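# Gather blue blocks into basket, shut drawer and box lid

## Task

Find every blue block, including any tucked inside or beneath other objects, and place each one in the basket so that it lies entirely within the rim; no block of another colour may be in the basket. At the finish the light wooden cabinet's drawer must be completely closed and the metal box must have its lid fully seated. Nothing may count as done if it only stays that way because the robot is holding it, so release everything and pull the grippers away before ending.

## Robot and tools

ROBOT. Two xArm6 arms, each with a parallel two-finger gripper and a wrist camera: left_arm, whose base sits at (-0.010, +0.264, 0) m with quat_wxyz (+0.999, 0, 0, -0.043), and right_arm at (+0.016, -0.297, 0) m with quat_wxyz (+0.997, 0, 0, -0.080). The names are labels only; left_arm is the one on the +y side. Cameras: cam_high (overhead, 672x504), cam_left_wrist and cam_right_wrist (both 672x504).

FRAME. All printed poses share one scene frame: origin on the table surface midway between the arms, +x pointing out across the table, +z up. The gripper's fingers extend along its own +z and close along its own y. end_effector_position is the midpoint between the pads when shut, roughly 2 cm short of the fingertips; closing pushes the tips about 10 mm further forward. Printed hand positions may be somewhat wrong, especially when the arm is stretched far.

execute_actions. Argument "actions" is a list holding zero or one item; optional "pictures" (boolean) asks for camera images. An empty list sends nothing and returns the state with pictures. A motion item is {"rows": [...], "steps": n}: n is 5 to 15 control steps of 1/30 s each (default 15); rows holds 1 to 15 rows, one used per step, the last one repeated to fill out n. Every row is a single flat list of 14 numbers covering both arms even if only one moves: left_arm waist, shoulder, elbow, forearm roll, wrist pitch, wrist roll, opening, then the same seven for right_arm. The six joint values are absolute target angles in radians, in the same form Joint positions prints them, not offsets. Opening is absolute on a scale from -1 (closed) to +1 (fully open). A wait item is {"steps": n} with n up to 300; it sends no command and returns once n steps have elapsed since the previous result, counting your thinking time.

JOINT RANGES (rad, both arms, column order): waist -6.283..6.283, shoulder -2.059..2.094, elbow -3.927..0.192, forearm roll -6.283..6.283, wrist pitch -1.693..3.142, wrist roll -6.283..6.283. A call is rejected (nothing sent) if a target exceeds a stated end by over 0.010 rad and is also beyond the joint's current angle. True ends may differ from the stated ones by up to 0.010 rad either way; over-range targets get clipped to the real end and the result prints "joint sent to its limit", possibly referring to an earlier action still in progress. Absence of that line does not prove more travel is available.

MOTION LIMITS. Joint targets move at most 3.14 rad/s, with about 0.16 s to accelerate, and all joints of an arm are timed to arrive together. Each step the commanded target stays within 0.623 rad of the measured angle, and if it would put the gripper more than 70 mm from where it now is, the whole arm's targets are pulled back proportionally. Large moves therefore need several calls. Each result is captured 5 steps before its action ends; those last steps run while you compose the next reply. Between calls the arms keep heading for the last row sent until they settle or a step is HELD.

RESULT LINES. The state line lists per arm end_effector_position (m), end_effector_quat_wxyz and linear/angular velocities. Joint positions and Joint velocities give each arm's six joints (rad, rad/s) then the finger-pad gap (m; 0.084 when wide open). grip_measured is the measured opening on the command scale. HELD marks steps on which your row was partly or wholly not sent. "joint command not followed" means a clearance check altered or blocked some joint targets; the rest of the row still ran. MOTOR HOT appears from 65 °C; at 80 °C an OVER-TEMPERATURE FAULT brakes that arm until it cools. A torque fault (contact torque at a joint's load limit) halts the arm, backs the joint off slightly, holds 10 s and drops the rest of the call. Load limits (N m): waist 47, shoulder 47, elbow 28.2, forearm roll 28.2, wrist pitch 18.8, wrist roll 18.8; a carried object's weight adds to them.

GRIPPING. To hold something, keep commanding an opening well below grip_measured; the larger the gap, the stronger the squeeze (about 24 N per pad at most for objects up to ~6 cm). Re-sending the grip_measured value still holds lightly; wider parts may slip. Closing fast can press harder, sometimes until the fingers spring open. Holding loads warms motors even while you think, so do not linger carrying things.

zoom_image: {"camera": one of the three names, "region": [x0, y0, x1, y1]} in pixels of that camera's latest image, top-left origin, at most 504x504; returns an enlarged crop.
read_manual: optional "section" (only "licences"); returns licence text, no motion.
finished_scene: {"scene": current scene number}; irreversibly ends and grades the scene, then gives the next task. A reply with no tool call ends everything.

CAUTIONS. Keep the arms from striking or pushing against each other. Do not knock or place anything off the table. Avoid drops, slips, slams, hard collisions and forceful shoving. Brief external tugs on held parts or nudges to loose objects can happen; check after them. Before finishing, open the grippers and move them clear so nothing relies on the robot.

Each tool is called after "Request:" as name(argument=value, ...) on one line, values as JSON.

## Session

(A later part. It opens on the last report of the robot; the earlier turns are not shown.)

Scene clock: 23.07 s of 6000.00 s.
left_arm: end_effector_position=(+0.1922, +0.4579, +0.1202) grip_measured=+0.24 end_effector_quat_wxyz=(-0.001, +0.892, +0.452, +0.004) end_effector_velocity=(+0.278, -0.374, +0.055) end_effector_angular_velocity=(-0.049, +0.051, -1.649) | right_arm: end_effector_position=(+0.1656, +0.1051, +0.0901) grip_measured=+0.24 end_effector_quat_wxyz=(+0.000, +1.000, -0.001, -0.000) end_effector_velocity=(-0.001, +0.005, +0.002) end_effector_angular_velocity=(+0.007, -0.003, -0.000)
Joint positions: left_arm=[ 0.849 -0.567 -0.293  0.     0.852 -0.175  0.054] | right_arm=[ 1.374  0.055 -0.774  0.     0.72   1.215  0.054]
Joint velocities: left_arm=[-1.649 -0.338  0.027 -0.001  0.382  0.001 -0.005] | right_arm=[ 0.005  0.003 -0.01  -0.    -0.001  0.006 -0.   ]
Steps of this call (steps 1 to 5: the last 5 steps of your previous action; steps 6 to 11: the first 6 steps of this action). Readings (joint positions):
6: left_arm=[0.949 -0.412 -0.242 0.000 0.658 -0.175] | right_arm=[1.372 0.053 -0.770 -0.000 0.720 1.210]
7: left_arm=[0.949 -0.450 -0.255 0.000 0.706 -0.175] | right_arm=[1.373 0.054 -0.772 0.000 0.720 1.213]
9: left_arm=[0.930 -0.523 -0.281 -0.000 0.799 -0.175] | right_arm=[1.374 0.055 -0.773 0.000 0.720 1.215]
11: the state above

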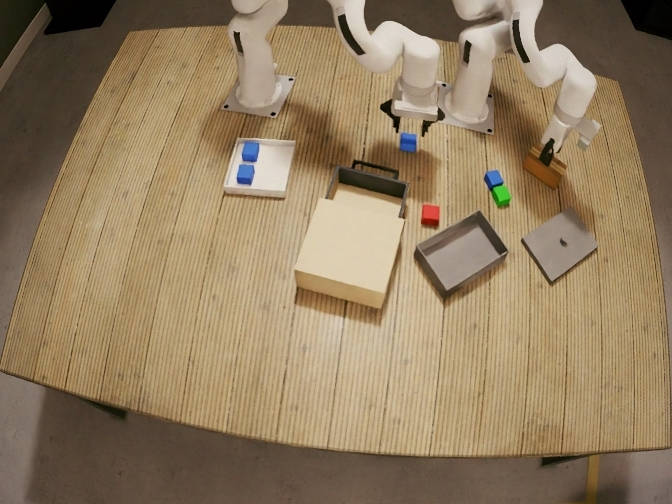

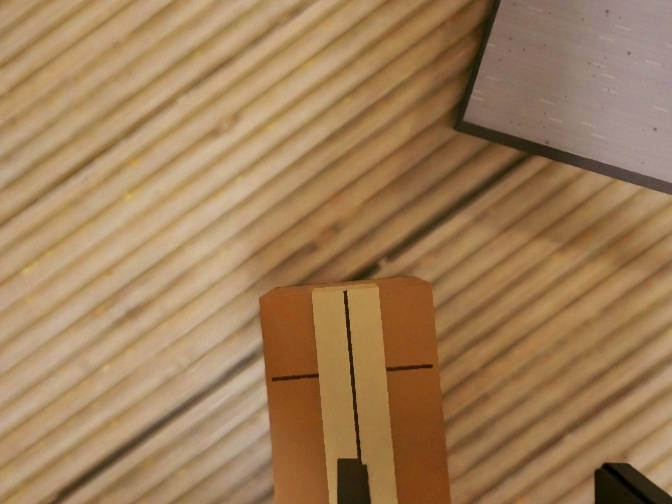

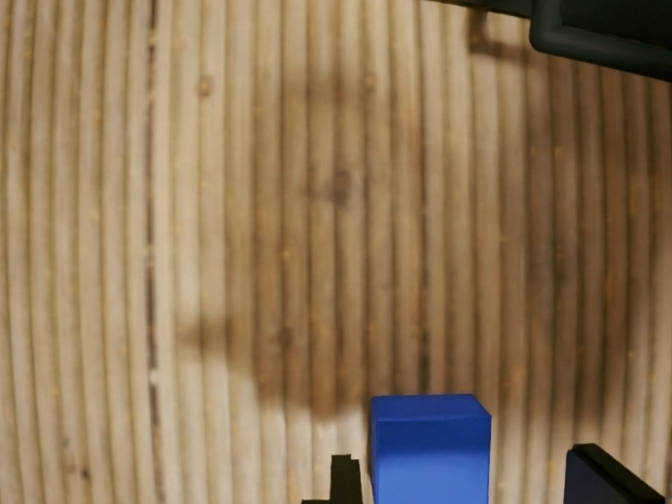

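Request:
execute_actions(actions=[{"rows":[[0.32,-0.68,-0.25,0,0.93,-0.186,0.25,1.376,0.08,-0.77,0,0.69,1.216,0.25],[0.32,-0.68,-0.25,0,0.93,-0.186,0.25,1.376,0.105,-0.764,0,0.659,1.216,0.25],[0.32,-0.68,-0.25,0,0.93,-0.186,0.25,1.376,0.13,-0.76,0,0.63,1.216,0.25],[0.32,-0.68,-0.25,0,0.93,-0.186,0.25,1.376,0.155,-0.756,0,0.601,1.216,0.25],[0.32,-0.68,-0.25,0,0.93,-0.186,0.25,1.376,0.18,-0.753,0,0.573,1.216,0.2],[0.32,-0.68,-0.25,0,0.93,-0.186,0.25,1.376,0.197,-0.752,0,0.555,1.216,0.15],[0.32,-0.68,-0.25,0,0.93,-0.186,0.25,1.376,0.207,-0.751,0,0.544,1.216,0.1],[0.32,-0.68,-0.25,0,0.93,-0.186,0.25,1.376,0.207,-0.751,0,0.544,1.216,0.05],[0.32,-0.68,-0.25,0,0.93,-0.186,0.25,1.376,0.207,-0.751,0,0.544,1.216,0],[0.32,-0.68,-0.25,0,0.93,-0.186,0.25,1.376,0.207,-0.751,0,0.544,1.216,-0.06],[0.32,-0.68,-0.25,0,0.93,-0.186,0.25,1.376,0.207,-0.751,0,0.544,1.216,-0.12],[0.32,-0.68,-0.25,0,0.93,-0.186,0.25,1.376,0.207,-0.751,0,0.544,1.216,-0.2],[0.32,-0.68,-0.25,0,0.93,-0.186,0.25,1.376,0.207,-0.751,0,0.544,1.216,-0.35],[0.32,-0.68,-0.25,0,0.93,-0.186,0.25,1.376,0.207,-0.751,0,0.544,1.216,-0.55],[0.32,-0.68,-0.25,0,0.93,-0.186,0.25,1.376,0.207,-0.751,0,0.544,1.216,-0.7]]}], pictures=true)

Scene clock: 23.87 s of 6000.00 s.
left_arm: end_effector_position=(+0.2420, +0.3243, +0.1277) grip_measured=+0.24 end_effector_quat_wxyz=(+0.000, +0.978, +0.209, -0.000) end_effector_velocity=(+0.001, -0.001, +0.001) end_effector_angular_velocity=(+0.001, -0.002, -0.004) | right_arm: end_effector_position=(+0.1641, +0.1032, +0.0299) grip_measured=-0.02 end_effector_quat_wxyz=(+0.005, +1.000, -0.000, -0.002) end_effector_velocity=(-0.004, -0.011, -0.076) end_effector_angular_velocity=(-0.021, +0.008, -0.000)
Joint positions: left_arm=[ 0.321 -0.68  -0.25   0.     0.93  -0.186  0.054] | right_arm=[ 1.376  0.202 -0.747  0.     0.556  1.216  0.043]
Joint velocities: left_arm=[-0.005 -0.001 -0.001  0.    -0.    -0.002  0.   ] | right_arm=[ 0.     0.186  0.036 -0.    -0.201  0.    -0.075]
Steps of this call (steps 1 to 5: the last 5 steps of your previous action; steps 6 to 14: the robot went on to your last target; steps 15 to 24: the first 10 steps of this action). Readings (joint positions):
15: left_arm=[0.352 -0.679 -0.250 0.000 0.930 -0.175] | right_arm=[1.376 0.056 -0.776 0.000 0.719 1.216]
16: left_arm=[0.348 -0.679 -0.250 0.000 0.930 -0.177] | right_arm=[1.376 0.059 -0.775 -0.000 0.714 1.216]
18: left_arm=[0.330 -0.679 -0.250 0.000 0.930 -0.183] | right_arm=[1.376 0.084 -0.772 -0.000 0.679 1.216]
22: left_arm=[0.321 -0.680 -0.250 0.000 0.930 -0.186] | right_arm=[1.376 0.176 -0.753 0.000 0.582 1.216]
24: the state above

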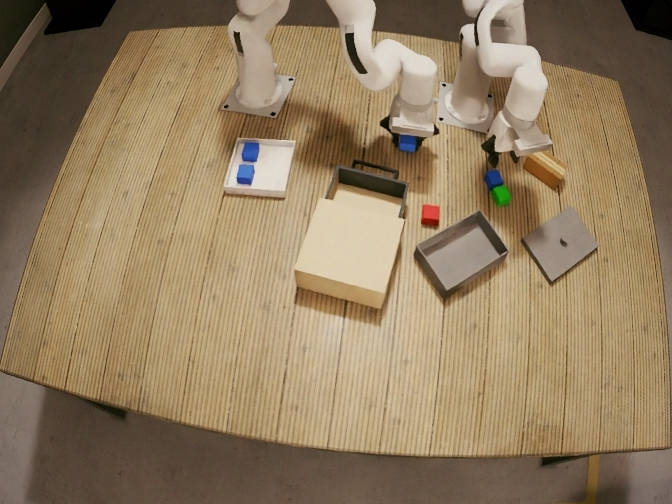

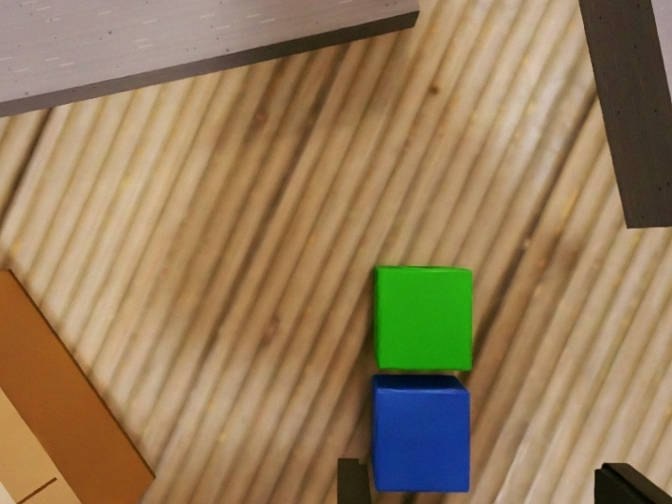

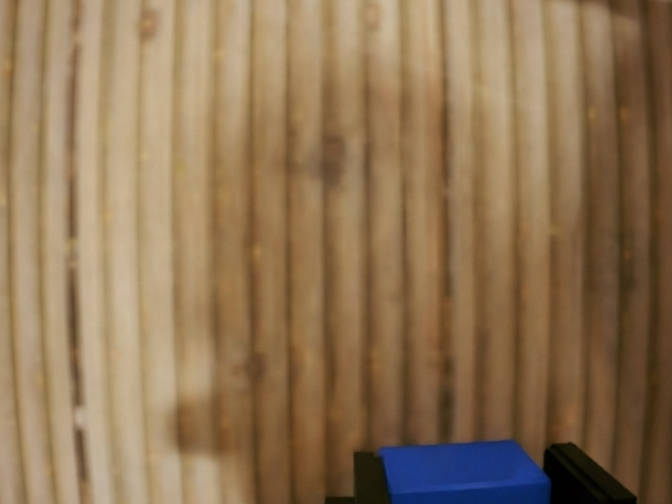

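Request:
execute_actions(actions=[{"rows":[[0.319,-0.655,-0.232,0,0.887,-0.186,0.2,1.376,0.19,-0.75,0,0.56,1.216,-0.7],[0.319,-0.625,-0.212,0,0.837,-0.186,0.2,1.37,0.16,-0.745,0,0.585,1.21,-0.7],[0.319,-0.595,-0.194,0,0.789,-0.186,0.2,1.355,0.12,-0.73,0,0.61,1.195,-0.7],[0.319,-0.565,-0.177,0,0.742,-0.186,0.2,1.335,0.075,-0.71,0,0.635,1.175,-0.7],[0.319,-0.5377,-0.1616,0,0.6993,-0.186,0.2,1.315,0.03,-0.685,0,0.655,1.155,-0.7],[0.319,-0.495,-0.152,0,0.647,-0.186,0.2,1.295,-0.02,-0.655,0,0.675,1.135,-0.7],[0.319,-0.452,-0.144,0,0.596,-0.186,0.2,1.27,-0.07,-0.625,0,0.695,1.11,-0.7],[0.319,-0.41,-0.138,0,0.548,-0.186,0.2,1.245,-0.12,-0.59,0,0.71,1.085,-0.7],[0.319,-0.375,-0.134,0,0.509,-0.186,0.2,1.215,-0.165,-0.555,0,0.72,1.055,-0.7],[0.319,-0.35,-0.132,0,0.482,-0.186,0.15,1.185,-0.21,-0.52,0,0.73,1.025,-0.7],[0.319,-0.3323,-0.1305,0,0.4628,-0.186,0.1,1.15,-0.255,-0.483,0,0.738,0.99,-0.7],[0.319,-0.3323,-0.1305,0,0.4628,-0.186,0.05,1.115,-0.30,-0.445,0,0.745,0.955,-0.7],[0.319,-0.3323,-0.1305,0,0.4628,-0.186,0,1.075,-0.34,-0.41,0,0.75,0.915,-0.7],[0.319,-0.3323,-0.1305,0,0.4628,-0.186,-0.07,1.035,-0.38,-0.375,0,0.755,0.875,-0.7],[0.319,-0.3323,-0.1305,0,0.4628,-0.186,-0.14,0.99,-0.42,-0.342,0,0.762,0.83,-0.7]]}])

Request:
execute_actions(actions=[{"rows":[[0.319,-0.3323,-0.1305,0,0.4628,-0.186,-0.2,0.945,-0.46,-0.312,0,0.772,0.785,-0.7],[0.319,-0.3323,-0.1305,0,0.4628,-0.186,-0.3,0.895,-0.495,-0.285,0,0.78,0.735,-0.7],[0.319,-0.3323,-0.1305,0,0.4628,-0.186,-0.5,0.845,-0.53,-0.258,0,0.788,0.685,-0.7],[0.319,-0.3323,-0.1305,0,0.4628,-0.186,-0.75,0.79,-0.56,-0.235,0,0.795,0.63,-0.7],[0.319,-0.3323,-0.1305,0,0.4628,-0.186,-0.75,0.735,-0.59,-0.212,0,0.802,0.575,-0.7],[0.319,-0.36,-0.133,0,0.493,-0.186,-0.75,0.68,-0.615,-0.192,0,0.807,0.52,-0.7],[0.319,-0.40,-0.137,0,0.537,-0.186,-0.75,0.625,-0.635,-0.176,0,0.811,0.465,-0.7],[0.31,-0.44,-0.142,0,0.582,-0.19,-0.75,0.575,-0.65,-0.164,0,0.814,0.415,-0.7],[0.28,-0.47,-0.147,0,0.617,-0.21,-0.75,0.54,-0.6595,-0.1568,0,0.8163,0.38,-0.7],[0.23,-0.495,-0.152,0,0.647,-0.24,-0.75,0.529,-0.6595,-0.1568,0,0.8163,0.369,-0.7],[0.17,-0.495,-0.152,0,0.647,-0.275,-0.75,0.529,-0.645,-0.151,0,0.796,0.369,-0.7],[0.11,-0.495,-0.152,0,0.647,-0.31,-0.75,0.529,-0.62,-0.143,0,0.763,0.369,-0.7],[0.05,-0.495,-0.152,0,0.647,-0.345,-0.75,0.529,-0.585,-0.131,0,0.716,0.369,-0.7],[-0.01,-0.495,-0.152,0,0.647,-0.38,-0.75,0.529,-0.5457,-0.1202,0,0.666,0.369,-0.7],[-0.07,-0.495,-0.152,0,0.647,-0.415,-0.75,0.529,-0.51,-0.114,0,0.624,0.369,-0.7]]}])

Request:
execute_actions(actions=[{"rows":[[-0.13,-0.495,-0.152,0,0.647,-0.45,-0.75,0.529,-0.478,-0.109,0,0.587,0.369,-0.7],[-0.19,-0.495,-0.152,0,0.647,-0.485,-0.75,0.529,-0.45,-0.105,0,0.555,0.369,-0.7],[-0.25,-0.495,-0.152,0,0.647,-0.52,-0.75,0.529,-0.43,-0.1025,0,0.5325,0.369,-0.7],[-0.31,-0.495,-0.152,0,0.647,-0.555,-0.75,0.529,-0.418,-0.101,0,0.519,0.369,-0.7],[-0.37,-0.495,-0.152,0,0.647,-0.59,-0.75,0.529,-0.4113,-0.1005,0,0.5118,0.369,-0.7],[-0.43,-0.495,-0.152,0,0.647,-0.625,-0.75,0.529,-0.4113,-0.1005,0,0.5118,0.369,-0.7],[-0.49,-0.48,-0.149,0,0.629,-0.66,-0.75,0.529,-0.4113,-0.1005,0,0.5118,0.369,-0.7],[-0.55,-0.465,-0.146,0,0.611,-0.69,-0.75,0.529,-0.4113,-0.1005,0,0.5118,0.369,-0.7],[-0.60,-0.445,-0.143,0,0.588,-0.72,-0.75,0.529,-0.4113,-0.1005,0,0.5118,0.369,-0.7],[-0.64,-0.425,-0.14,0,0.565,-0.74,-0.75,0.529,-0.4113,-0.1005,0,0.5118,0.369,-0.7],[-0.664,-0.40,-0.137,0,0.537,-0.75,-0.75,0.529,-0.4113,-0.1005,0,0.5118,0.369,-0.4],[-0.664,-0.38,-0.135,0,0.515,-0.75,-0.75,0.529,-0.4113,-0.1005,0,0.5118,0.369,-0.17],[-0.664,-0.362,-0.133,0,0.495,-0.75,-0.75,0.529,-0.4113,-0.1005,0,0.5118,0.369,-0.08],[-0.664,-0.348,-0.132,0,0.48,-0.75,-0.75,0.529,-0.4113,-0.1005,0,0.5118,0.369,-0.01],[-0.664,-0.339,-0.131,0,0.47,-0.75,-0.75,0.529,-0.4113,-0.1005,0,0.5118,0.369,-0.01]]}], pictures=true)

Scene clock: 25.87 s of 6000.00 s.
left_arm: end_effector_position=(+0.2387, +0.3231, +0.0595) grip_measured=+0.18 end_effector_quat_wxyz=(+0.000, +0.978, +0.208, -0.002) end_effector_velocity=(-0.007, -0.002, -0.272) end_effector_angular_velocity=(-0.003, +0.010, +0.000) | right_arm: end_effector_position=(+0.1881, +0.0572, +0.0871) grip_measured=-0.14 end_effector_quat_wxyz=(-0.002, +1.000, +0.000, +0.001) end_effector_velocity=(+0.122, -0.380, +0.192) end_effector_angular_velocity=(+0.010, -0.008, -0.007)
Joint positions: left_arm=[ 0.319 -0.47  -0.15   0.     0.624 -0.186  0.052] | right_arm=[ 1.278 -0.05  -0.637 -0.     0.682  1.118  0.038]
Joint velocities: left_arm=[-0.     1.152  0.238 -0.001 -1.38  -0.    -0.044] | right_arm=[-0.702 -1.386  0.893  0.001  0.481 -0.696  0.   ]
Steps of this call (steps 1 to 5: the last 5 steps of your previous action; steps 6 to 30: the robot went on to your last target; steps 31 to 50: nothing new was sent; steps 51 to 60: the first 10 steps of this action). Readings (joint positions):
51: left_arm=[0.320 -0.680 -0.250 -0.000 0.930 -0.186] | right_arm=[1.376 0.207 -0.751 0.000 0.544 1.216]
52: left_arm=[0.320 -0.678 -0.249 -0.000 0.925 -0.186] | right_arm=[1.376 0.204 -0.750 0.000 0.548 1.216]
54: left_arm=[0.319 -0.653 -0.233 -0.000 0.878 -0.186] | right_arm=[1.373 0.178 -0.744 -0.000 0.572 1.211]
58: left_arm=[0.319 -0.544 -0.171 0.000 0.716 -0.186] | right_arm=[1.320 0.040 -0.690 -0.000 0.646 1.159]
60: the state above

Scene clock: 26.37 s of 6000.00 s.
left_arm: end_effector_position=(+0.2381, +0.3222, +0.0430) grip_measured=-0.20 end_effector_quat_wxyz=(+0.000, +0.978, +0.208, -0.002) end_effector_velocity=(+0.031, -0.034, +0.197) end_effector_angular_velocity=(+0.013, -0.059, -0.050) | right_arm: end_effector_position=(+0.2405, -0.1691, +0.0981) grip_measured=-0.14 end_effector_quat_wxyz=(+0.000, +1.000, -0.000, -0.000) end_effector_velocity=(+0.071, -0.425, -0.036) end_effector_angular_velocity=(-0.001, +0.001, -0.018)
Joint positions: left_arm=[ 0.316 -0.398 -0.136 -0.     0.538 -0.188  0.035] | right_arm=[ 0.677 -0.605 -0.199  0.     0.805  0.517  0.038]
Joint velocities: left_arm=[-0.156 -0.903 -0.125 -0.002  0.967 -0.105 -0.   ] | right_arm=[-1.566 -0.656  0.517 -0.001  0.14  -1.548  0.   ]
Steps of this call (steps 1 to 5: the last 5 steps of your previous action; steps 6 to 15: the first 10 steps of this action). Readings (joint positions):
6: left_arm=[0.319 -0.336 -0.130 0.000 0.470 -0.186] | right_arm=[1.092 -0.315 -0.431 0.000 0.745 0.933]
7: left_arm=[0.319 -0.335 -0.131 0.000 0.467 -0.186] | right_arm=[1.054 -0.354 -0.397 0.000 0.752 0.894]
9: left_arm=[0.319 -0.334 -0.132 -0.000 0.464 -0.186] | right_arm=[0.971 -0.429 -0.336 0.000 0.767 0.811]
13: left_arm=[0.319 -0.348 -0.132 0.000 0.483 -0.186] | right_arm=[0.781 -0.556 -0.238 0.000 0.794 0.621]
15: the state above

Scene clock: 26.87 s of 6000.00 s.
left_arm: end_effector_position=(+0.2133, +0.1377, +0.0634) grip_measured=-0.20 end_effector_quat_wxyz=(+0.001, +0.999, +0.054, +0.001) end_effector_velocity=(-0.201, -0.389, -0.041) end_effector_angular_velocity=(-0.026, -0.041, -0.744) | right_arm: end_effector_position=(+0.2457, -0.2076, +0.0374) grip_measured=-0.14 end_effector_quat_wxyz=(+0.000, +1.000, +0.000, -0.000) end_effector_velocity=(+0.019, +0.006, +0.005) end_effector_angular_velocity=(+0.022, -0.057, -0.003)
Joint positions: left_arm=[-0.428 -0.488 -0.151  0.     0.637 -0.622  0.035] | right_arm=[ 0.53  -0.413 -0.101  0.     0.515  0.369  0.038]
Joint velocities: left_arm=[-1.704  0.206  0.029  0.    -0.283 -0.96  -0.   ] | right_arm=[-0.005  0.019 -0.015 -0.    -0.064 -0.002  0.   ]
Steps of this call (steps 1 to 5: the last 5 steps of your previous action; steps 6 to 15: the first 10 steps of this action). Readings (joint positions):
6: left_arm=[0.087 -0.494 -0.153 0.000 0.642 -0.323] | right_arm=[0.534 -0.586 -0.136 0.000 0.718 0.374]
7: left_arm=[0.031 -0.494 -0.153 0.000 0.644 -0.356] | right_arm=[0.532 -0.554 -0.127 0.000 0.680 0.372]
9: left_arm=[-0.084 -0.494 -0.152 0.000 0.646 -0.422] | right_arm=[0.531 -0.490 -0.112 0.000 0.606 0.370]
13: left_arm=[-0.314 -0.494 -0.152 0.000 0.646 -0.556] | right_arm=[0.530 -0.417 -0.100 0.000 0.523 0.369]
15: the state above

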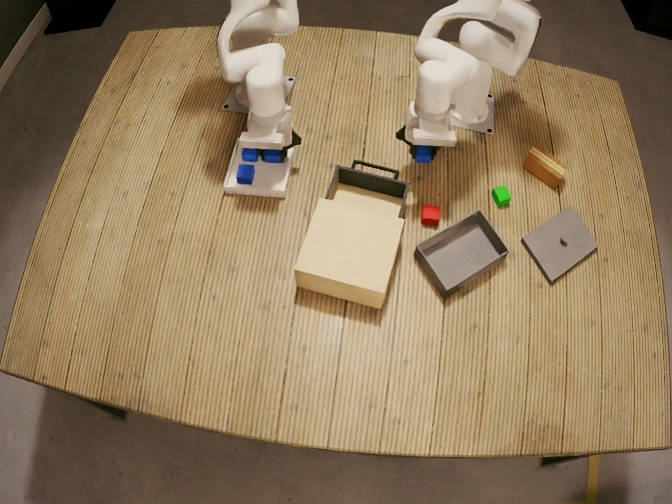

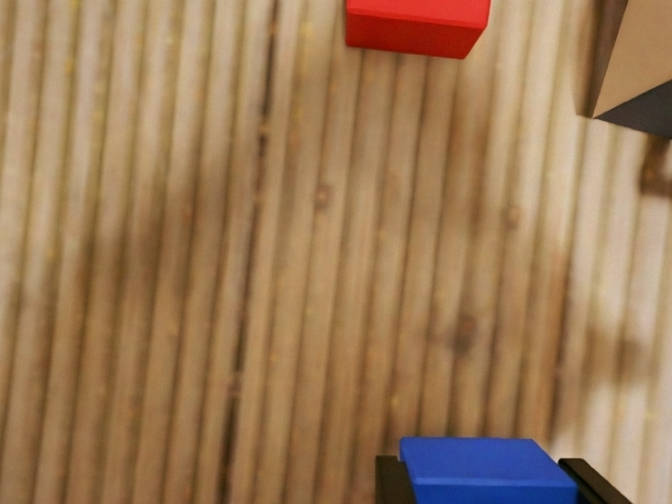

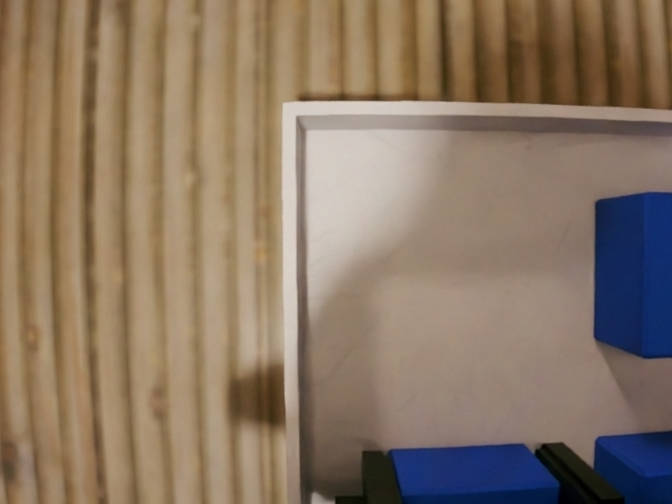

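Request:
execute_actions(actions=[{"rows":[[-0.664,-0.339,-0.131,0,0.47,-0.75,-0.3,0.529,-0.43,-0.1025,0,0.5325,0.369,-0.01],[-0.664,-0.339,-0.131,0,0.47,-0.75,-0.15,0.529,-0.465,-0.107,0,0.572,0.369,-0.01],[-0.664,-0.339,-0.131,0,0.47,-0.75,0,0.529,-0.505,-0.113,0,0.618,0.369,-0.01],[-0.664,-0.339,-0.131,0,0.47,-0.75,0.1,0.529,-0.5457,-0.1202,0,0.666,0.369,-0.01],[-0.664,-0.375,-0.134,0,0.509,-0.75,0.1,0.529,-0.585,-0.131,0,0.716,0.369,-0.01],[-0.664,-0.43,-0.141,0,0.571,-0.75,0.1,0.535,-0.61,-0.15,0,0.76,0.35,-0.05],[-0.664,-0.485,-0.15,0,0.635,-0.75,0.1,0.56,-0.61,-0.18,0,0.79,0.31,-0.15],[-0.655,-0.5377,-0.1616,0,0.6993,-0.745,0.1,0.595,-0.59,-0.21,0,0.80,0.26,-0.25],[-0.62,-0.57,-0.178,0,0.748,-0.73,0.05,0.635,-0.56,-0.245,0,0.805,0.21,-0.35],[-0.56,-0.59,-0.195,0,0.785,-0.70,0,0.675,-0.53,-0.28,0,0.81,0.16,-0.45],[-0.50,-0.60,-0.205,0,0.805,-0.67,-0.1,0.715,-0.495,-0.315,0,0.81,0.11,-0.55],[-0.44,-0.60,-0.215,0,0.815,-0.64,-0.2,0.75,-0.46,-0.35,0,0.81,0.06,-0.55],[-0.38,-0.595,-0.225,0,0.82,-0.61,-0.3,0.785,-0.425,-0.385,0,0.81,0.01,-0.55],[-0.32,-0.585,-0.24,0,0.825,-0.58,-0.3,0.82,-0.39,-0.42,0,0.81,-0.04,-0.55],[-0.26,-0.575,-0.255,0,0.83,-0.55,-0.3,0.85,-0.355,-0.455,0,0.81,-0.09,-0.55]]}])

Request:
execute_actions(actions=[{"rows":[[-0.20,-0.56,-0.272,0,0.832,-0.52,-0.3,0.875,-0.32,-0.49,0,0.81,-0.13,-0.55],[-0.145,-0.545,-0.29,0,0.835,-0.49,-0.3,0.90,-0.285,-0.522,0,0.807,-0.17,-0.55],[-0.09,-0.525,-0.313,0,0.838,-0.46,-0.3,0.92,-0.25,-0.554,0,0.804,-0.21,-0.55],[-0.04,-0.502,-0.339,0,0.841,-0.43,-0.3,0.94,-0.215,-0.586,0,0.801,-0.25,-0.55],[0.01,-0.475,-0.365,0,0.84,-0.40,-0.3,0.96,-0.18,-0.618,0,0.798,-0.29,-0.55],[0.06,-0.45,-0.39,0,0.84,-0.375,-0.3,0.98,-0.145,-0.65,0,0.795,-0.33,-0.55],[0.105,-0.42,-0.418,0,0.838,-0.35,-0.3,1.0,-0.11,-0.681,0,0.791,-0.375,-0.55],[0.15,-0.39,-0.446,0,0.836,-0.325,-0.3,1.02,-0.075,-0.712,0,0.787,-0.42,-0.55],[0.195,-0.36,-0.475,0,0.835,-0.30,-0.3,1.04,-0.04,-0.743,0,0.783,-0.46,-0.55],[0.235,-0.33,-0.503,0,0.833,-0.28,-0.3,1.053,-0.015,-0.765,0,0.78,-0.49,-0.55],[0.275,-0.30,-0.532,0,0.832,-0.26,-0.3,1.061,0.002,-0.779,0,0.777,-0.505,-0.55],[0.315,-0.27,-0.56,0,0.83,-0.24,-0.3,1.061,0.002,-0.779,0,0.777,-0.505,-0.55],[0.35,-0.24,-0.589,0,0.829,-0.22,-0.3,1.061,0.002,-0.779,0,0.777,-0.505,-0.55],[0.385,-0.21,-0.618,0,0.828,-0.20,-0.3,1.061,0.002,-0.779,0,0.777,-0.505,-0.55],[0.42,-0.1806,-0.646,0,0.8267,-0.185,-0.3,1.061,0.012,-0.774,0,0.762,-0.505,-0.55]]}])

Request:
execute_actions(actions=[{"rows":[[0.45,-0.145,-0.678,0,0.823,-0.17,-0.3,1.061,0.024,-0.769,0,0.745,-0.505,-0.55],[0.48,-0.11,-0.71,0,0.82,-0.155,-0.3,1.061,0.036,-0.765,0,0.729,-0.505,-0.55],[0.51,-0.075,-0.742,0,0.817,-0.14,-0.3,1.061,0.047,-0.761,0,0.714,-0.505,-0.55],[0.535,-0.04,-0.774,0,0.814,-0.127,-0.3,1.061,0.059,-0.757,0,0.698,-0.505,-0.55],[0.56,-0.005,-0.805,0,0.81,-0.115,-0.3,1.061,0.07,-0.753,0,0.683,-0.505,-0.55],[0.585,0.03,-0.836,0,0.806,-0.10,-0.3,1.061,0.08,-0.75,0,0.67,-0.505,-0.55],[0.605,0.065,-0.866,0,0.801,-0.09,-0.3,1.061,0.088,-0.748,0,0.66,-0.505,-0.55],[0.625,0.10,-0.896,0,0.796,-0.08,-0.3,1.061,0.088,-0.748,0,0.66,-0.505,-0.55],[0.642,0.137,-0.928,0,0.791,-0.074,-0.3,1.061,0.088,-0.748,0,0.66,-0.505,-0.55]],"steps":15}], pictures=true)

Scene clock: 28.07 s of 6000.00 s.
left_arm: end_effector_position=(+0.1769, +0.0900, +0.0570) grip_measured=+0.03 end_effector_quat_wxyz=(-0.001, +1.000, +0.000, -0.002) end_effector_velocity=(+0.049, -0.013, +0.311) end_effector_angular_velocity=(-0.069, -0.073, +0.039) | right_arm: end_effector_position=(+0.2528, -0.1982, +0.0892) grip_measured=-0.38 end_effector_quat_wxyz=(-0.001, +0.999, +0.038, +0.003) end_effector_velocity=(+0.098, +0.229, +0.252) end_effector_angular_velocity=(+0.053, -0.148, +1.741)
Joint positions: left_arm=[-0.662 -0.461 -0.147  0.     0.612 -0.749  0.045] | right_arm=[ 0.554 -0.593 -0.174  0.     0.76   0.318  0.028]
Joint velocities: left_arm=[ 0.093 -1.246 -0.301 -0.001  1.447  0.054 -0.061] | right_arm=[ 0.677 -0.098 -0.757 -0.     0.699 -1.065 -0.135]
Steps of this call (steps 1 to 5: the last 5 steps of your previous action; steps 6 to 26: the robot went on to your last target; steps 27 to 36: the first 10 steps of this action). Readings (joint positions):
27: left_arm=[-0.664 -0.339 -0.131 -0.000 0.470 -0.750] | right_arm=[0.529 -0.411 -0.101 0.000 0.512 0.369]
28: left_arm=[-0.664 -0.339 -0.131 -0.000 0.470 -0.750] | right_arm=[0.529 -0.415 -0.101 0.000 0.517 0.369]
30: left_arm=[-0.664 -0.339 -0.131 -0.000 0.470 -0.750] | right_arm=[0.529 -0.443 -0.103 0.000 0.551 0.369]
34: left_arm=[-0.664 -0.384 -0.134 0.000 0.525 -0.750] | right_arm=[0.531 -0.563 -0.133 0.000 0.696 0.364]
36: the state above

Scene clock: 28.57 s of 6000.00 s.
left_arm: end_effector_position=(+0.2935, +0.2437, +0.1220) grip_measured=-0.32 end_effector_quat_wxyz=(-0.000, +0.986, +0.165, -0.000) end_effector_velocity=(+0.231, +0.400, +0.055) end_effector_angular_velocity=(+0.000, +0.003, +0.613) | right_arm: end_effector_position=(+0.2800, -0.0075, +0.1189) grip_measured=-0.57 end_effector_quat_wxyz=(+0.000, +0.829, +0.560, -0.000) end_effector_velocity=(+0.015, +0.363, -0.051) end_effector_angular_velocity=(-0.002, +0.002, +1.853)
Joint positions: left_arm=[ 0.019 -0.456 -0.379 -0.     0.835 -0.397  0.03 ] | right_arm=[ 0.991 -0.124 -0.667 -0.     0.792 -0.357  0.019]
Joint velocities: left_arm=[ 1.359  0.737 -0.733  0.001 -0.002  0.746 -0.   ] | right_arm=[ 0.595  1.036 -0.926 -0.    -0.107 -1.258  0.   ]
Steps of this call (steps 1 to 5: the last 5 steps of your previous action; steps 6 to 15: the first 10 steps of this action). Readings (joint positions):
6: left_arm=[-0.438 -0.590 -0.218 -0.000 0.800 -0.639] | right_arm=[0.763 -0.444 -0.366 -0.000 0.808 0.040]
7: left_arm=[-0.383 -0.587 -0.229 -0.000 0.810 -0.612] | right_arm=[0.797 -0.409 -0.400 -0.000 0.809 -0.010]
9: left_arm=[-0.275 -0.569 -0.256 -0.000 0.822 -0.558] | right_arm=[0.857 -0.337 -0.471 -0.000 0.808 -0.103]
13: left_arm=[-0.074 -0.502 -0.332 -0.000 0.834 -0.448] | right_arm=[0.951 -0.194 -0.605 -0.000 0.799 -0.273]
15: the state above

Scene clock: 29.07 s of 6000.00 s.
left_arm: end_effector_position=(+0.3762, +0.4663, +0.1175) grip_measured=-0.32 end_effector_quat_wxyz=(-0.000, +0.956, +0.292, +0.000) end_effector_velocity=(+0.111, +0.443, -0.112) end_effector_angular_velocity=(-0.001, +0.003, +0.399) | right_arm: end_effector_position=(+0.2790, +0.0351, +0.0715) grip_measured=-0.57 end_effector_quat_wxyz=(+0.001, +0.763, +0.646, -0.003) end_effector_velocity=(-0.004, -0.003, -0.045) end_effector_angular_velocity=(-0.011, +0.009, +0.005)
Joint positions: left_arm=[ 0.568  0.022 -0.827  0.     0.805 -0.11   0.03 ] | right_arm=[ 1.06   0.085 -0.746  0.     0.667 -0.505  0.019]
Joint velocities: left_arm=[ 0.782  1.166 -1.024  0.001 -0.139  0.383 -0.   ] | right_arm=[ 0.003  0.102  0.033 -0.    -0.121 -0.002 -0.   ]
Steps of this call (steps 1 to 5: the last 5 steps of your previous action; steps 6 to 15: the first 10 steps of this action). Readings (joint positions):
6: left_arm=[0.272 -0.291 -0.539 -0.000 0.831 -0.262] | right_arm=[1.059 0.000 -0.773 0.000 0.774 -0.498]
7: left_arm=[0.310 -0.261 -0.568 -0.000 0.829 -0.242] | right_arm=[1.059 0.006 -0.773 -0.000 0.765 -0.501]
9: left_arm=[0.384 -0.196 -0.629 -0.000 0.825 -0.204] | right_arm=[1.060 0.025 -0.767 -0.000 0.740 -0.504]
13: left_arm=[0.512 -0.054 -0.759 -0.000 0.813 -0.138] | right_arm=[1.060 0.071 -0.751 0.000 0.683 -0.505]
15: the state above

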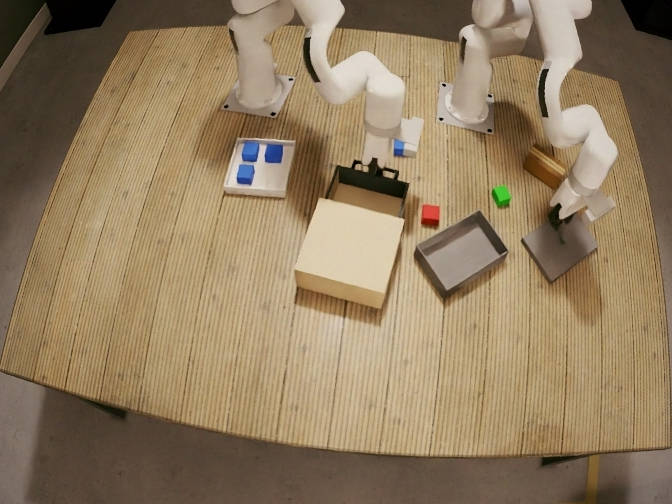

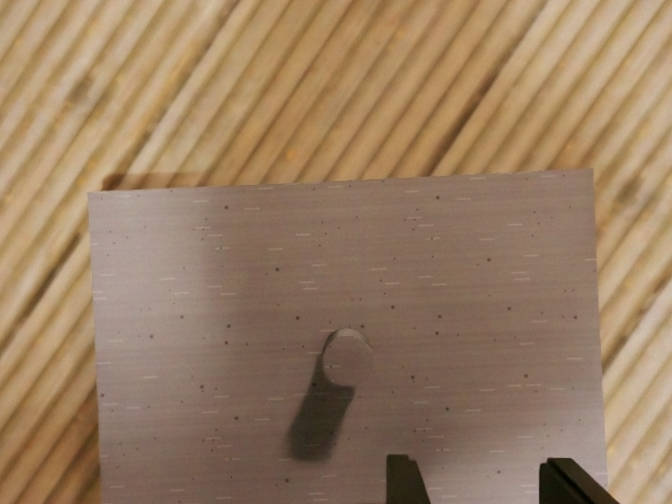

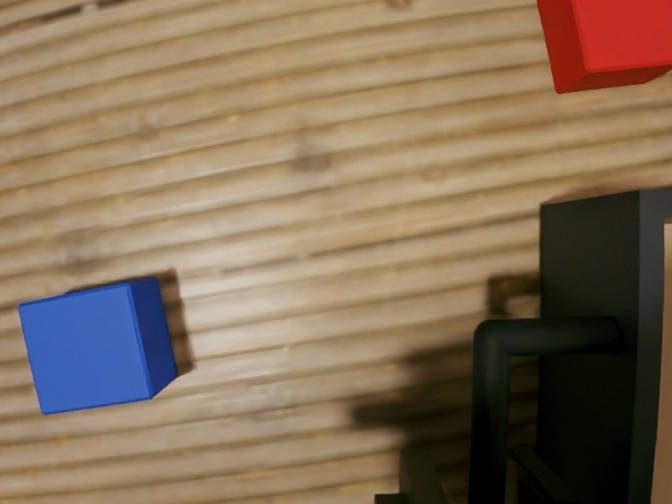

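Request:
execute_actions(actions=[{"rows":[[0.642,0.155,-0.919,0,0.764,-0.074,-0.3,1.056,0.091,-0.752,0,0.661,-0.510,-0.55],[0.642,0.1737,-0.911,0,0.7373,-0.074,-0.3,1.046,0.098,-0.761,0,0.663,-0.520,-0.55],[0.642,0.193,-0.905,0,0.712,-0.074,-0.3,1.034,0.107,-0.773,0,0.666,-0.532,-0.55],[0.642,0.21,-0.90,0,0.69,-0.074,-0.3,1.021,0.117,-0.786,0,0.669,-0.545,-0.55],[0.642,0.225,-0.897,0,0.672,-0.074,-0.3,1.008,0.127,-0.799,0,0.672,-0.558,-0.55],[0.642,0.238,-0.894,0,0.656,-0.074,-0.3,0.995,0.137,-0.813,0,0.676,-0.571,-0.55],[0.642,0.246,-0.893,0,0.647,-0.074,-0.3,0.982,0.148,-0.827,0,0.679,-0.584,-0.55],[0.642,0.2495,-0.8925,0,0.643,-0.074,-0.3,0.9691,0.1586,-0.841,0,0.6824,-0.597,-0.55],[0.642,0.2495,-0.8925,0,0.643,-0.074,-0.3,0.957,0.170,-0.857,0,0.687,-0.609,-0.55],[0.642,0.2495,-0.8925,0,0.643,-0.074,-0.3,0.945,0.181,-0.873,0,0.692,-0.621,-0.55],[0.642,0.2495,-0.8925,0,0.643,-0.074,-0.35,0.933,0.193,-0.889,0,0.696,-0.633,-0.55],[0.642,0.2495,-0.8925,0,0.643,-0.074,-0.4,0.921,0.205,-0.906,0,0.701,-0.645,-0.55],[0.642,0.2495,-0.8925,0,0.643,-0.074,-0.45,0.909,0.217,-0.923,0,0.706,-0.657,-0.55],[0.642,0.2495,-0.8925,0,0.643,-0.074,-0.5,0.898,0.229,-0.939,0,0.710,-0.668,-0.55],[0.642,0.2495,-0.8925,0,0.643,-0.074,-0.56,0.889,0.238,-0.952,0,0.714,-0.677,-0.55]]}])

Request:
execute_actions(actions=[{"rows":[[0.642,0.2495,-0.8925,0,0.643,-0.074,-0.62,0.882,0.2455,-0.962,0,0.7165,-0.684,-0.55],[0.642,0.2495,-0.8925,0,0.643,-0.074,-0.7,0.877,0.251,-0.9695,0,0.7185,-0.689,-0.55],[0.642,0.2495,-0.8925,0,0.643,-0.074,-0.85,0.874,0.254,-0.974,0,0.72,-0.692,-0.55],[0.642,0.2495,-0.8925,0,0.643,-0.074,-1,0.872,0.2565,-0.9775,0,0.721,-0.694,-0.55],[0.642,0.2495,-0.8925,0,0.643,-0.074,-1,0.870,0.2585,-0.9805,0,0.722,-0.696,-0.55],[0.642,0.2495,-0.8925,0,0.643,-0.074,-1,0.8685,0.2602,-0.983,0,0.7225,-0.6975,-0.55],[0.642,0.243,-0.8935,0,0.6505,-0.074,-1,0.8685,0.2602,-0.983,0,0.7225,-0.6975,-0.55],[0.642,0.23,-0.896,0,0.666,-0.074,-1,0.8685,0.2602,-0.983,0,0.7225,-0.6975,-0.55],[0.642,0.212,-0.90,0,0.688,-0.074,-1,0.8685,0.2602,-0.983,0,0.7225,-0.6975,-0.55],[0.642,0.193,-0.905,0,0.712,-0.074,-1,0.8685,0.2602,-0.983,0,0.7225,-0.6975,-0.55],[0.642,0.1737,-0.911,0,0.7373,-0.074,-1,0.8685,0.2602,-0.983,0,0.7225,-0.6975,-0.55],[0.642,0.152,-0.921,0,0.769,-0.074,-1,0.8685,0.2602,-0.983,0,0.7225,-0.6975,-0.55],[0.642,0.13,-0.931,0,0.801,-0.074,-1,0.8685,0.2602,-0.983,0,0.7225,-0.6975,-0.55],[0.642,0.11,-0.941,0,0.831,-0.074,-1,0.8685,0.2602,-0.983,0,0.7225,-0.6975,-0.55],[0.642,0.0988,-0.947,0,0.8484,-0.074,-1,0.8685,0.2602,-0.983,0,0.7225,-0.6975,-0.55]]}])

Request:
execute_actions(actions=[{"rows":[[0.63,0.09,-0.953,0,0.863,-0.086,-1,0.8685,0.2602,-0.983,0,0.7225,-0.6975,-0.55],[0.61,0.085,-0.957,0,0.872,-0.106,-1,0.8685,0.2602,-0.983,0,0.7225,-0.6975,-0.55],[0.585,0.085,-0.957,0,0.872,-0.131,-1,0.8685,0.2602,-0.983,0,0.7225,-0.6975,-0.55],[0.555,0.085,-0.957,0,0.872,-0.161,-1,0.8685,0.2602,-0.983,0,0.7225,-0.6975,-0.55],[0.525,0.085,-0.957,0,0.872,-0.191,-1,0.8685,0.2602,-0.983,0,0.7225,-0.6975,-0.55],[0.30,0.085,-0.957,0,0.872,-0.416,-1,0.8685,0.2602,-0.983,0,0.7225,-0.6975,-0.55]],"steps":6}], pictures=true)

Scene clock: 30.27 s of 6000.00 s.
left_arm: end_effector_position=(+0.3824, +0.5081, +0.0506) grip_measured=-0.32 end_effector_quat_wxyz=(+0.001, +0.951, +0.310, -0.004) end_effector_velocity=(-0.004, -0.002, -0.069) end_effector_angular_velocity=(-0.004, +0.007, +0.002) | right_arm: end_effector_position=(+0.3211, +0.0299, +0.0711) grip_measured=-0.57 end_effector_quat_wxyz=(-0.000, +0.763, +0.646, -0.000) end_effector_velocity=(+0.199, -0.034, +0.000) end_effector_angular_velocity=(+0.001, -0.001, -0.009)
Joint positions: left_arm=[ 0.642  0.246 -0.89   0.     0.654 -0.074  0.03 ] | right_arm=[ 0.979  0.151 -0.831  0.     0.681 -0.587  0.019]
Joint velocities: left_arm=[ 0.001  0.154  0.033  0.    -0.178 -0.     0.   ] | right_arm=[-0.376  0.317 -0.429  0.     0.111 -0.367 -0.   ]
Steps of this call (steps 1 to 5: the last 5 steps of your previous action; steps 6 to 26: the robot went on to your last target; steps 27 to 36: the first 10 steps of this action). Readings (joint positions):
27: left_arm=[0.642 0.137 -0.928 -0.000 0.791 -0.074] | right_arm=[1.061 0.088 -0.748 0.000 0.660 -0.505]
28: left_arm=[0.642 0.139 -0.927 -0.000 0.786 -0.074] | right_arm=[1.060 0.089 -0.749 -0.000 0.660 -0.507]
30: left_arm=[0.642 0.158 -0.920 -0.000 0.754 -0.074] | right_arm=[1.050 0.096 -0.758 -0.000 0.663 -0.518]
34: left_arm=[0.642 0.226 -0.896 0.000 0.675 -0.074] | right_arm=[1.005 0.130 -0.803 0.000 0.674 -0.562]
36: the state above

Scene clock: 30.77 s of 6000.00 s.
left_arm: end_effector_position=(+0.3831, +0.5086, +0.0549) grip_measured=-0.63 end_effector_quat_wxyz=(+0.001, +0.951, +0.310, -0.003) end_effector_velocity=(-0.026, -0.017, +0.107) end_effector_angular_velocity=(-0.052, +0.083, -0.000) | right_arm: end_effector_position=(+0.3836, +0.0195, +0.0710) grip_measured=-0.57 end_effector_quat_wxyz=(-0.000, +0.763, +0.647, -0.000) end_effector_velocity=(+0.000, +0.001, -0.000) end_effector_angular_velocity=(-0.003, +0.005, +0.011)
Joint positions: left_arm=[ 0.642  0.237 -0.893  0.     0.663 -0.074  0.017] | right_arm=[ 0.87   0.259 -0.981  0.     0.723 -0.697  0.019]
Joint velocities: left_arm=[-0.    -0.28  -0.021 -0.     0.398  0.    -0.   ] | right_arm=[ 0.001  0.007 -0.011  0.002  0.009 -0.011 -0.   ]
Steps of this call (steps 1 to 5: the last 5 steps of your previous action; steps 6 to 15: the first 10 steps of this action). Readings (joint positions):
6: left_arm=[0.642 0.248 -0.894 -0.000 0.643 -0.074] | right_arm=[0.908 0.219 -0.925 -0.000 0.706 -0.658]
7: left_arm=[0.642 0.248 -0.894 -0.000 0.643 -0.074] | right_arm=[0.897 0.229 -0.939 -0.000 0.710 -0.668]
9: left_arm=[0.642 0.248 -0.894 -0.000 0.643 -0.074] | right_arm=[0.882 0.245 -0.962 -0.000 0.716 -0.683]
13: left_arm=[0.642 0.247 -0.894 -0.000 0.645 -0.074] | right_arm=[0.871 0.258 -0.980 0.000 0.722 -0.695]
15: the state above

Scene clock: 30.97 s of 6000.00 s.
left_arm: end_effector_position=(+0.3856, +0.5102, +0.1068) grip_measured=-0.63 end_effector_quat_wxyz=(-0.000, +0.951, +0.310, +0.001) end_effector_velocity=(+0.020, +0.012, +0.320) end_effector_angular_velocity=(+0.049, -0.078, +0.002) | right_arm: end_effector_position=(+0.3839, +0.0194, +0.0710) grip_measured=-0.56 end_effector_quat_wxyz=(-0.000, +0.763, +0.647, -0.000) end_effector_velocity=(+0.005, +0.001, +0.001) end_effector_angular_velocity=(+0.006, -0.012, -0.001)
Joint positions: left_arm=[ 0.642  0.133 -0.931  0.     0.797 -0.074  0.017] | right_arm=[ 0.87   0.26  -0.982  0.     0.723 -0.697  0.019]
Joint velocities: left_arm=[-0.001 -0.579 -0.29   0.     0.777 -0.003  0.   ] | right_arm=[-0.006  0.005 -0.005 -0.005 -0.012 -0.001 -0.003]
Steps of this call (steps 1 to 5: the last 5 steps of your previous action; step 6: the first step of this action). Readings (joint positions):
6: the state above

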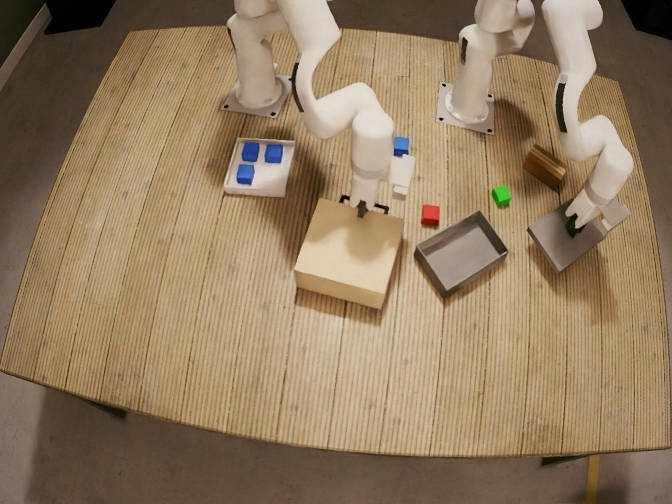

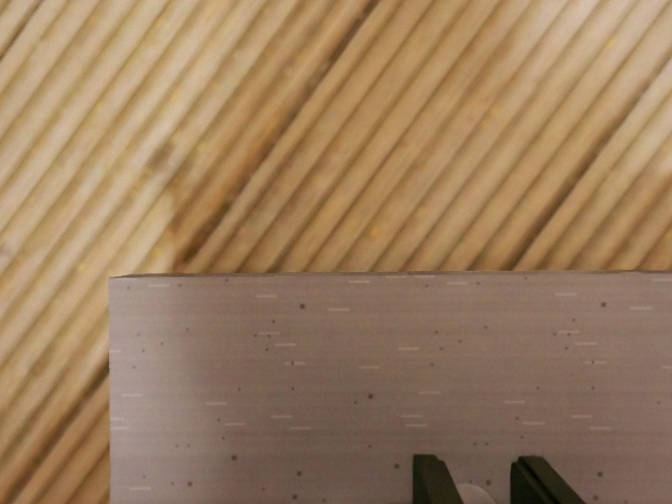

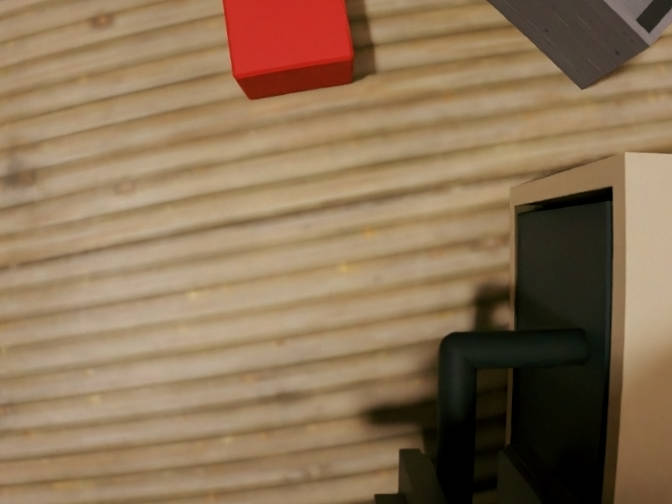

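Request:
execute_actions(actions=[{"rows":[[0.28,0.085,-0.957,0,0.872,-0.436,-1,0.872,0.2565,-0.9775,0,0.721,-0.694,-0.55],[0.255,0.085,-0.957,0,0.872,-0.461,-1,0.8755,0.2525,-0.972,0,0.7195,-0.6905,-0.55],[0.225,0.085,-0.957,0,0.872,-0.491,-1,0.8755,0.24,-0.976,0,0.736,-0.6905,-0.55],[0.195,0.085,-0.957,0,0.872,-0.521,-1,0.8755,0.22,-0.984,0,0.764,-0.6905,-0.55],[0.165,0.085,-0.957,0,0.872,-0.551,-1,0.8755,0.20,-0.993,0,0.793,-0.6905,-0.55],[0.135,0.085,-0.957,0,0.872,-0.581,-1,0.88,0.18,-0.99,0,0.81,-0.687,-0.55],[0.105,0.085,-0.957,0,0.872,-0.611,-1,0.90,0.165,-0.973,0,0.808,-0.675,-0.55],[0.08,0.085,-0.957,0,0.872,-0.636,-1,0.93,0.152,-0.952,0,0.80,-0.655,-0.55],[0.06,0.088,-0.955,0,0.867,-0.656,-1,0.96,0.14,-0.932,0,0.792,-0.635,-0.55],[0.048,0.093,-0.951,0,0.858,-0.668,-1,0.99,0.128,-0.912,0,0.784,-0.615,-0.5],[0.042,0.0988,-0.947,0,0.8484,-0.674,-1,1.022,0.117,-0.893,0,0.776,-0.595,-0.4],[0.042,0.108,-0.942,0,0.834,-0.674,-1,1.054,0.106,-0.874,0,0.768,-0.575,-0.3],[0.042,0.118,-0.937,0,0.819,-0.674,-1,1.086,0.096,-0.856,0,0.76,-0.555,-0.2],[0.042,0.127,-0.9325,0,0.8055,-0.674,-1,1.118,0.087,-0.838,0,0.751,-0.535,-0.1],[0.042,0.133,-0.93,0,0.797,-0.674,-1,1.15,0.078,-0.821,0,0.743,-0.515,0]]}])

Request:
execute_actions(actions=[{"rows":[[0.042,0.133,-0.93,0,0.797,-0.674,-1,1.183,0.07,-0.805,0,0.735,-0.494,0.1],[0.042,0.133,-0.93,0,0.797,-0.674,-1,1.216,0.062,-0.789,0,0.727,-0.473,0.2],[0.042,0.133,-0.93,0,0.797,-0.674,-1,1.25,0.055,-0.774,0,0.719,-0.451,0.3],[0.042,0.133,-0.93,0,0.797,-0.674,-1,1.284,0.048,-0.759,0,0.711,-0.429,0.3],[0.042,0.133,-0.93,0,0.797,-0.674,-1,1.315,0.042,-0.745,0,0.703,-0.408,0.3],[0.042,0.133,-0.93,0,0.797,-0.674,-1,1.336,0.0382,-0.7356,0,0.6974,-0.394,0.3]],"steps":15}], pictures=true)

Scene clock: 32.03 s of 6000.00 s.
left_arm: end_effector_position=(+0.4551, +0.2749, +0.1334) grip_measured=-0.63 end_effector_quat_wxyz=(+0.000, +0.951, +0.309, +0.000) end_effector_velocity=(+0.011, -0.378, -0.007) end_effector_angular_velocity=(-0.002, -0.009, -0.032) | right_arm: end_effector_position=(+0.3676, +0.0293, +0.1080) grip_measured=-0.55 end_effector_quat_wxyz=(-0.000, +0.760, +0.650, +0.006) end_effector_velocity=(-0.288, +0.166, +0.058) end_effector_angular_velocity=(+0.047, -0.042, +0.243)
Joint positions: left_arm=[ 0.11   0.085 -0.957 -0.     0.871 -0.605  0.017] | right_arm=[ 0.908  0.164 -0.972 -0.     0.796 -0.667  0.02 ]
Joint velocities: left_arm=[-0.812  0.012  0.011 -0.002 -0.032 -0.779  0.   ] | right_arm=[ 0.661 -0.441  0.41   0.001 -0.032  0.417  0.048]
Steps of this call (steps 1 to 5: the last 5 steps of your previous action; steps 6 to 22: the robot went on to your last target; steps 23 to 32: the first 10 steps of this action). Readings (joint positions):
23: left_arm=[0.302 0.085 -0.957 0.000 0.872 -0.416] | right_arm=[0.869 0.260 -0.983 -0.000 0.722 -0.697]
24: left_arm=[0.299 0.085 -0.957 0.000 0.872 -0.420] | right_arm=[0.869 0.259 -0.982 -0.000 0.722 -0.696]
26: left_arm=[0.273 0.085 -0.957 0.000 0.872 -0.448] | right_arm=[0.872 0.253 -0.977 -0.000 0.724 -0.693]
30: left_arm=[0.167 0.085 -0.957 -0.000 0.872 -0.549] | right_arm=[0.878 0.199 -0.986 -0.000 0.786 -0.687]
32: the state above

Scene clock: 32.53 s of 6000.00 s.
left_arm: end_effector_position=(+0.4556, +0.2439, +0.1072) grip_measured=-0.63 end_effector_quat_wxyz=(+0.000, +0.951, +0.310, +0.001) end_effector_velocity=(-0.003, -0.003, -0.003) end_effector_angular_velocity=(-0.001, +0.009, -0.003) | right_arm: end_effector_position=(+0.1798, +0.0896, +0.0848) grip_measured=+0.29 end_effector_quat_wxyz=(+0.001, +0.707, +0.707, -0.001) end_effector_velocity=(-0.067, +0.007, -0.012) end_effector_angular_velocity=(-0.002, +0.001, +0.028)
Joint positions: left_arm=[ 0.043  0.132 -0.931  0.     0.797 -0.674  0.017] | right_arm=[ 1.33   0.04  -0.738 -0.     0.7   -0.401  0.056]
Joint velocities: left_arm=[-0.005  0.002  0.006 -0.002 -0.    -0.001 -0.   ] | right_arm=[ 0.154 -0.031  0.08   0.    -0.047  0.127  0.   ]
Steps of this call (steps 1 to 5: the last 5 steps of your previous action; steps 6 to 15: the first 10 steps of this action). Readings (joint positions):
6: left_arm=[0.043 0.120 -0.936 -0.000 0.817 -0.671] | right_arm=[1.082 0.100 -0.858 -0.000 0.761 -0.558]
7: left_arm=[0.044 0.127 -0.932 0.000 0.808 -0.672] | right_arm=[1.114 0.090 -0.841 -0.000 0.753 -0.539]
9: left_arm=[0.044 0.134 -0.928 0.000 0.801 -0.673] | right_arm=[1.178 0.073 -0.808 -0.000 0.737 -0.498]
13: left_arm=[0.043 0.132 -0.931 0.000 0.797 -0.674] | right_arm=[1.303 0.045 -0.751 -0.000 0.707 -0.418]
15: the state above

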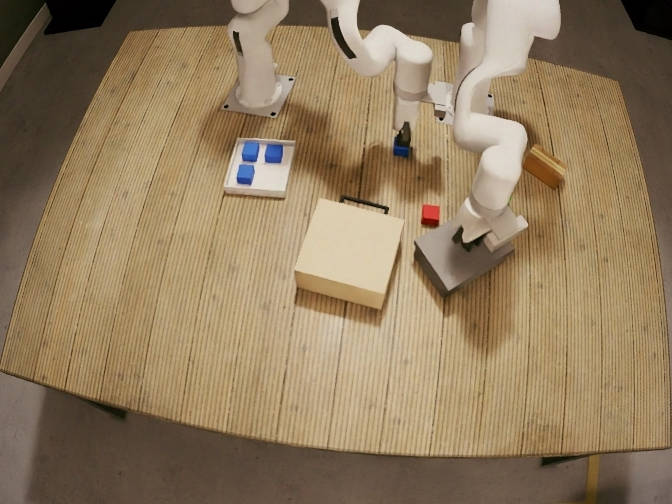

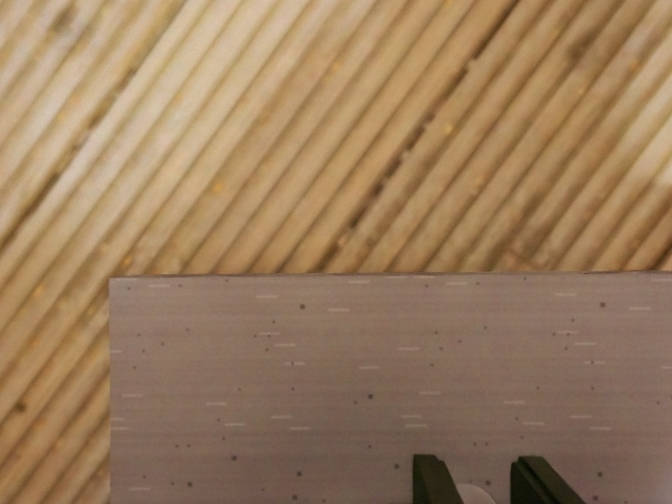

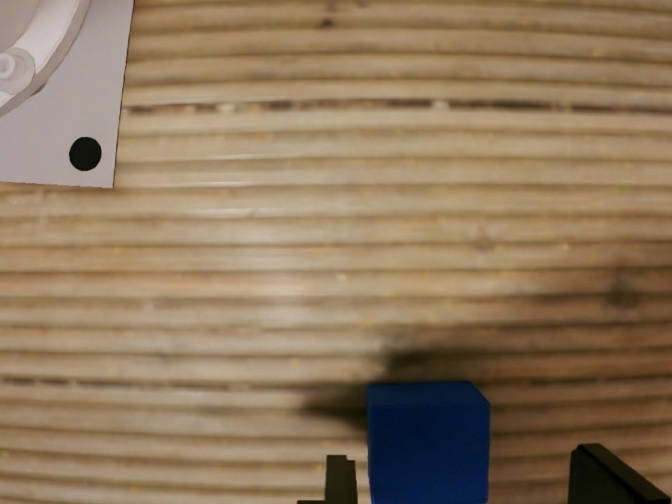

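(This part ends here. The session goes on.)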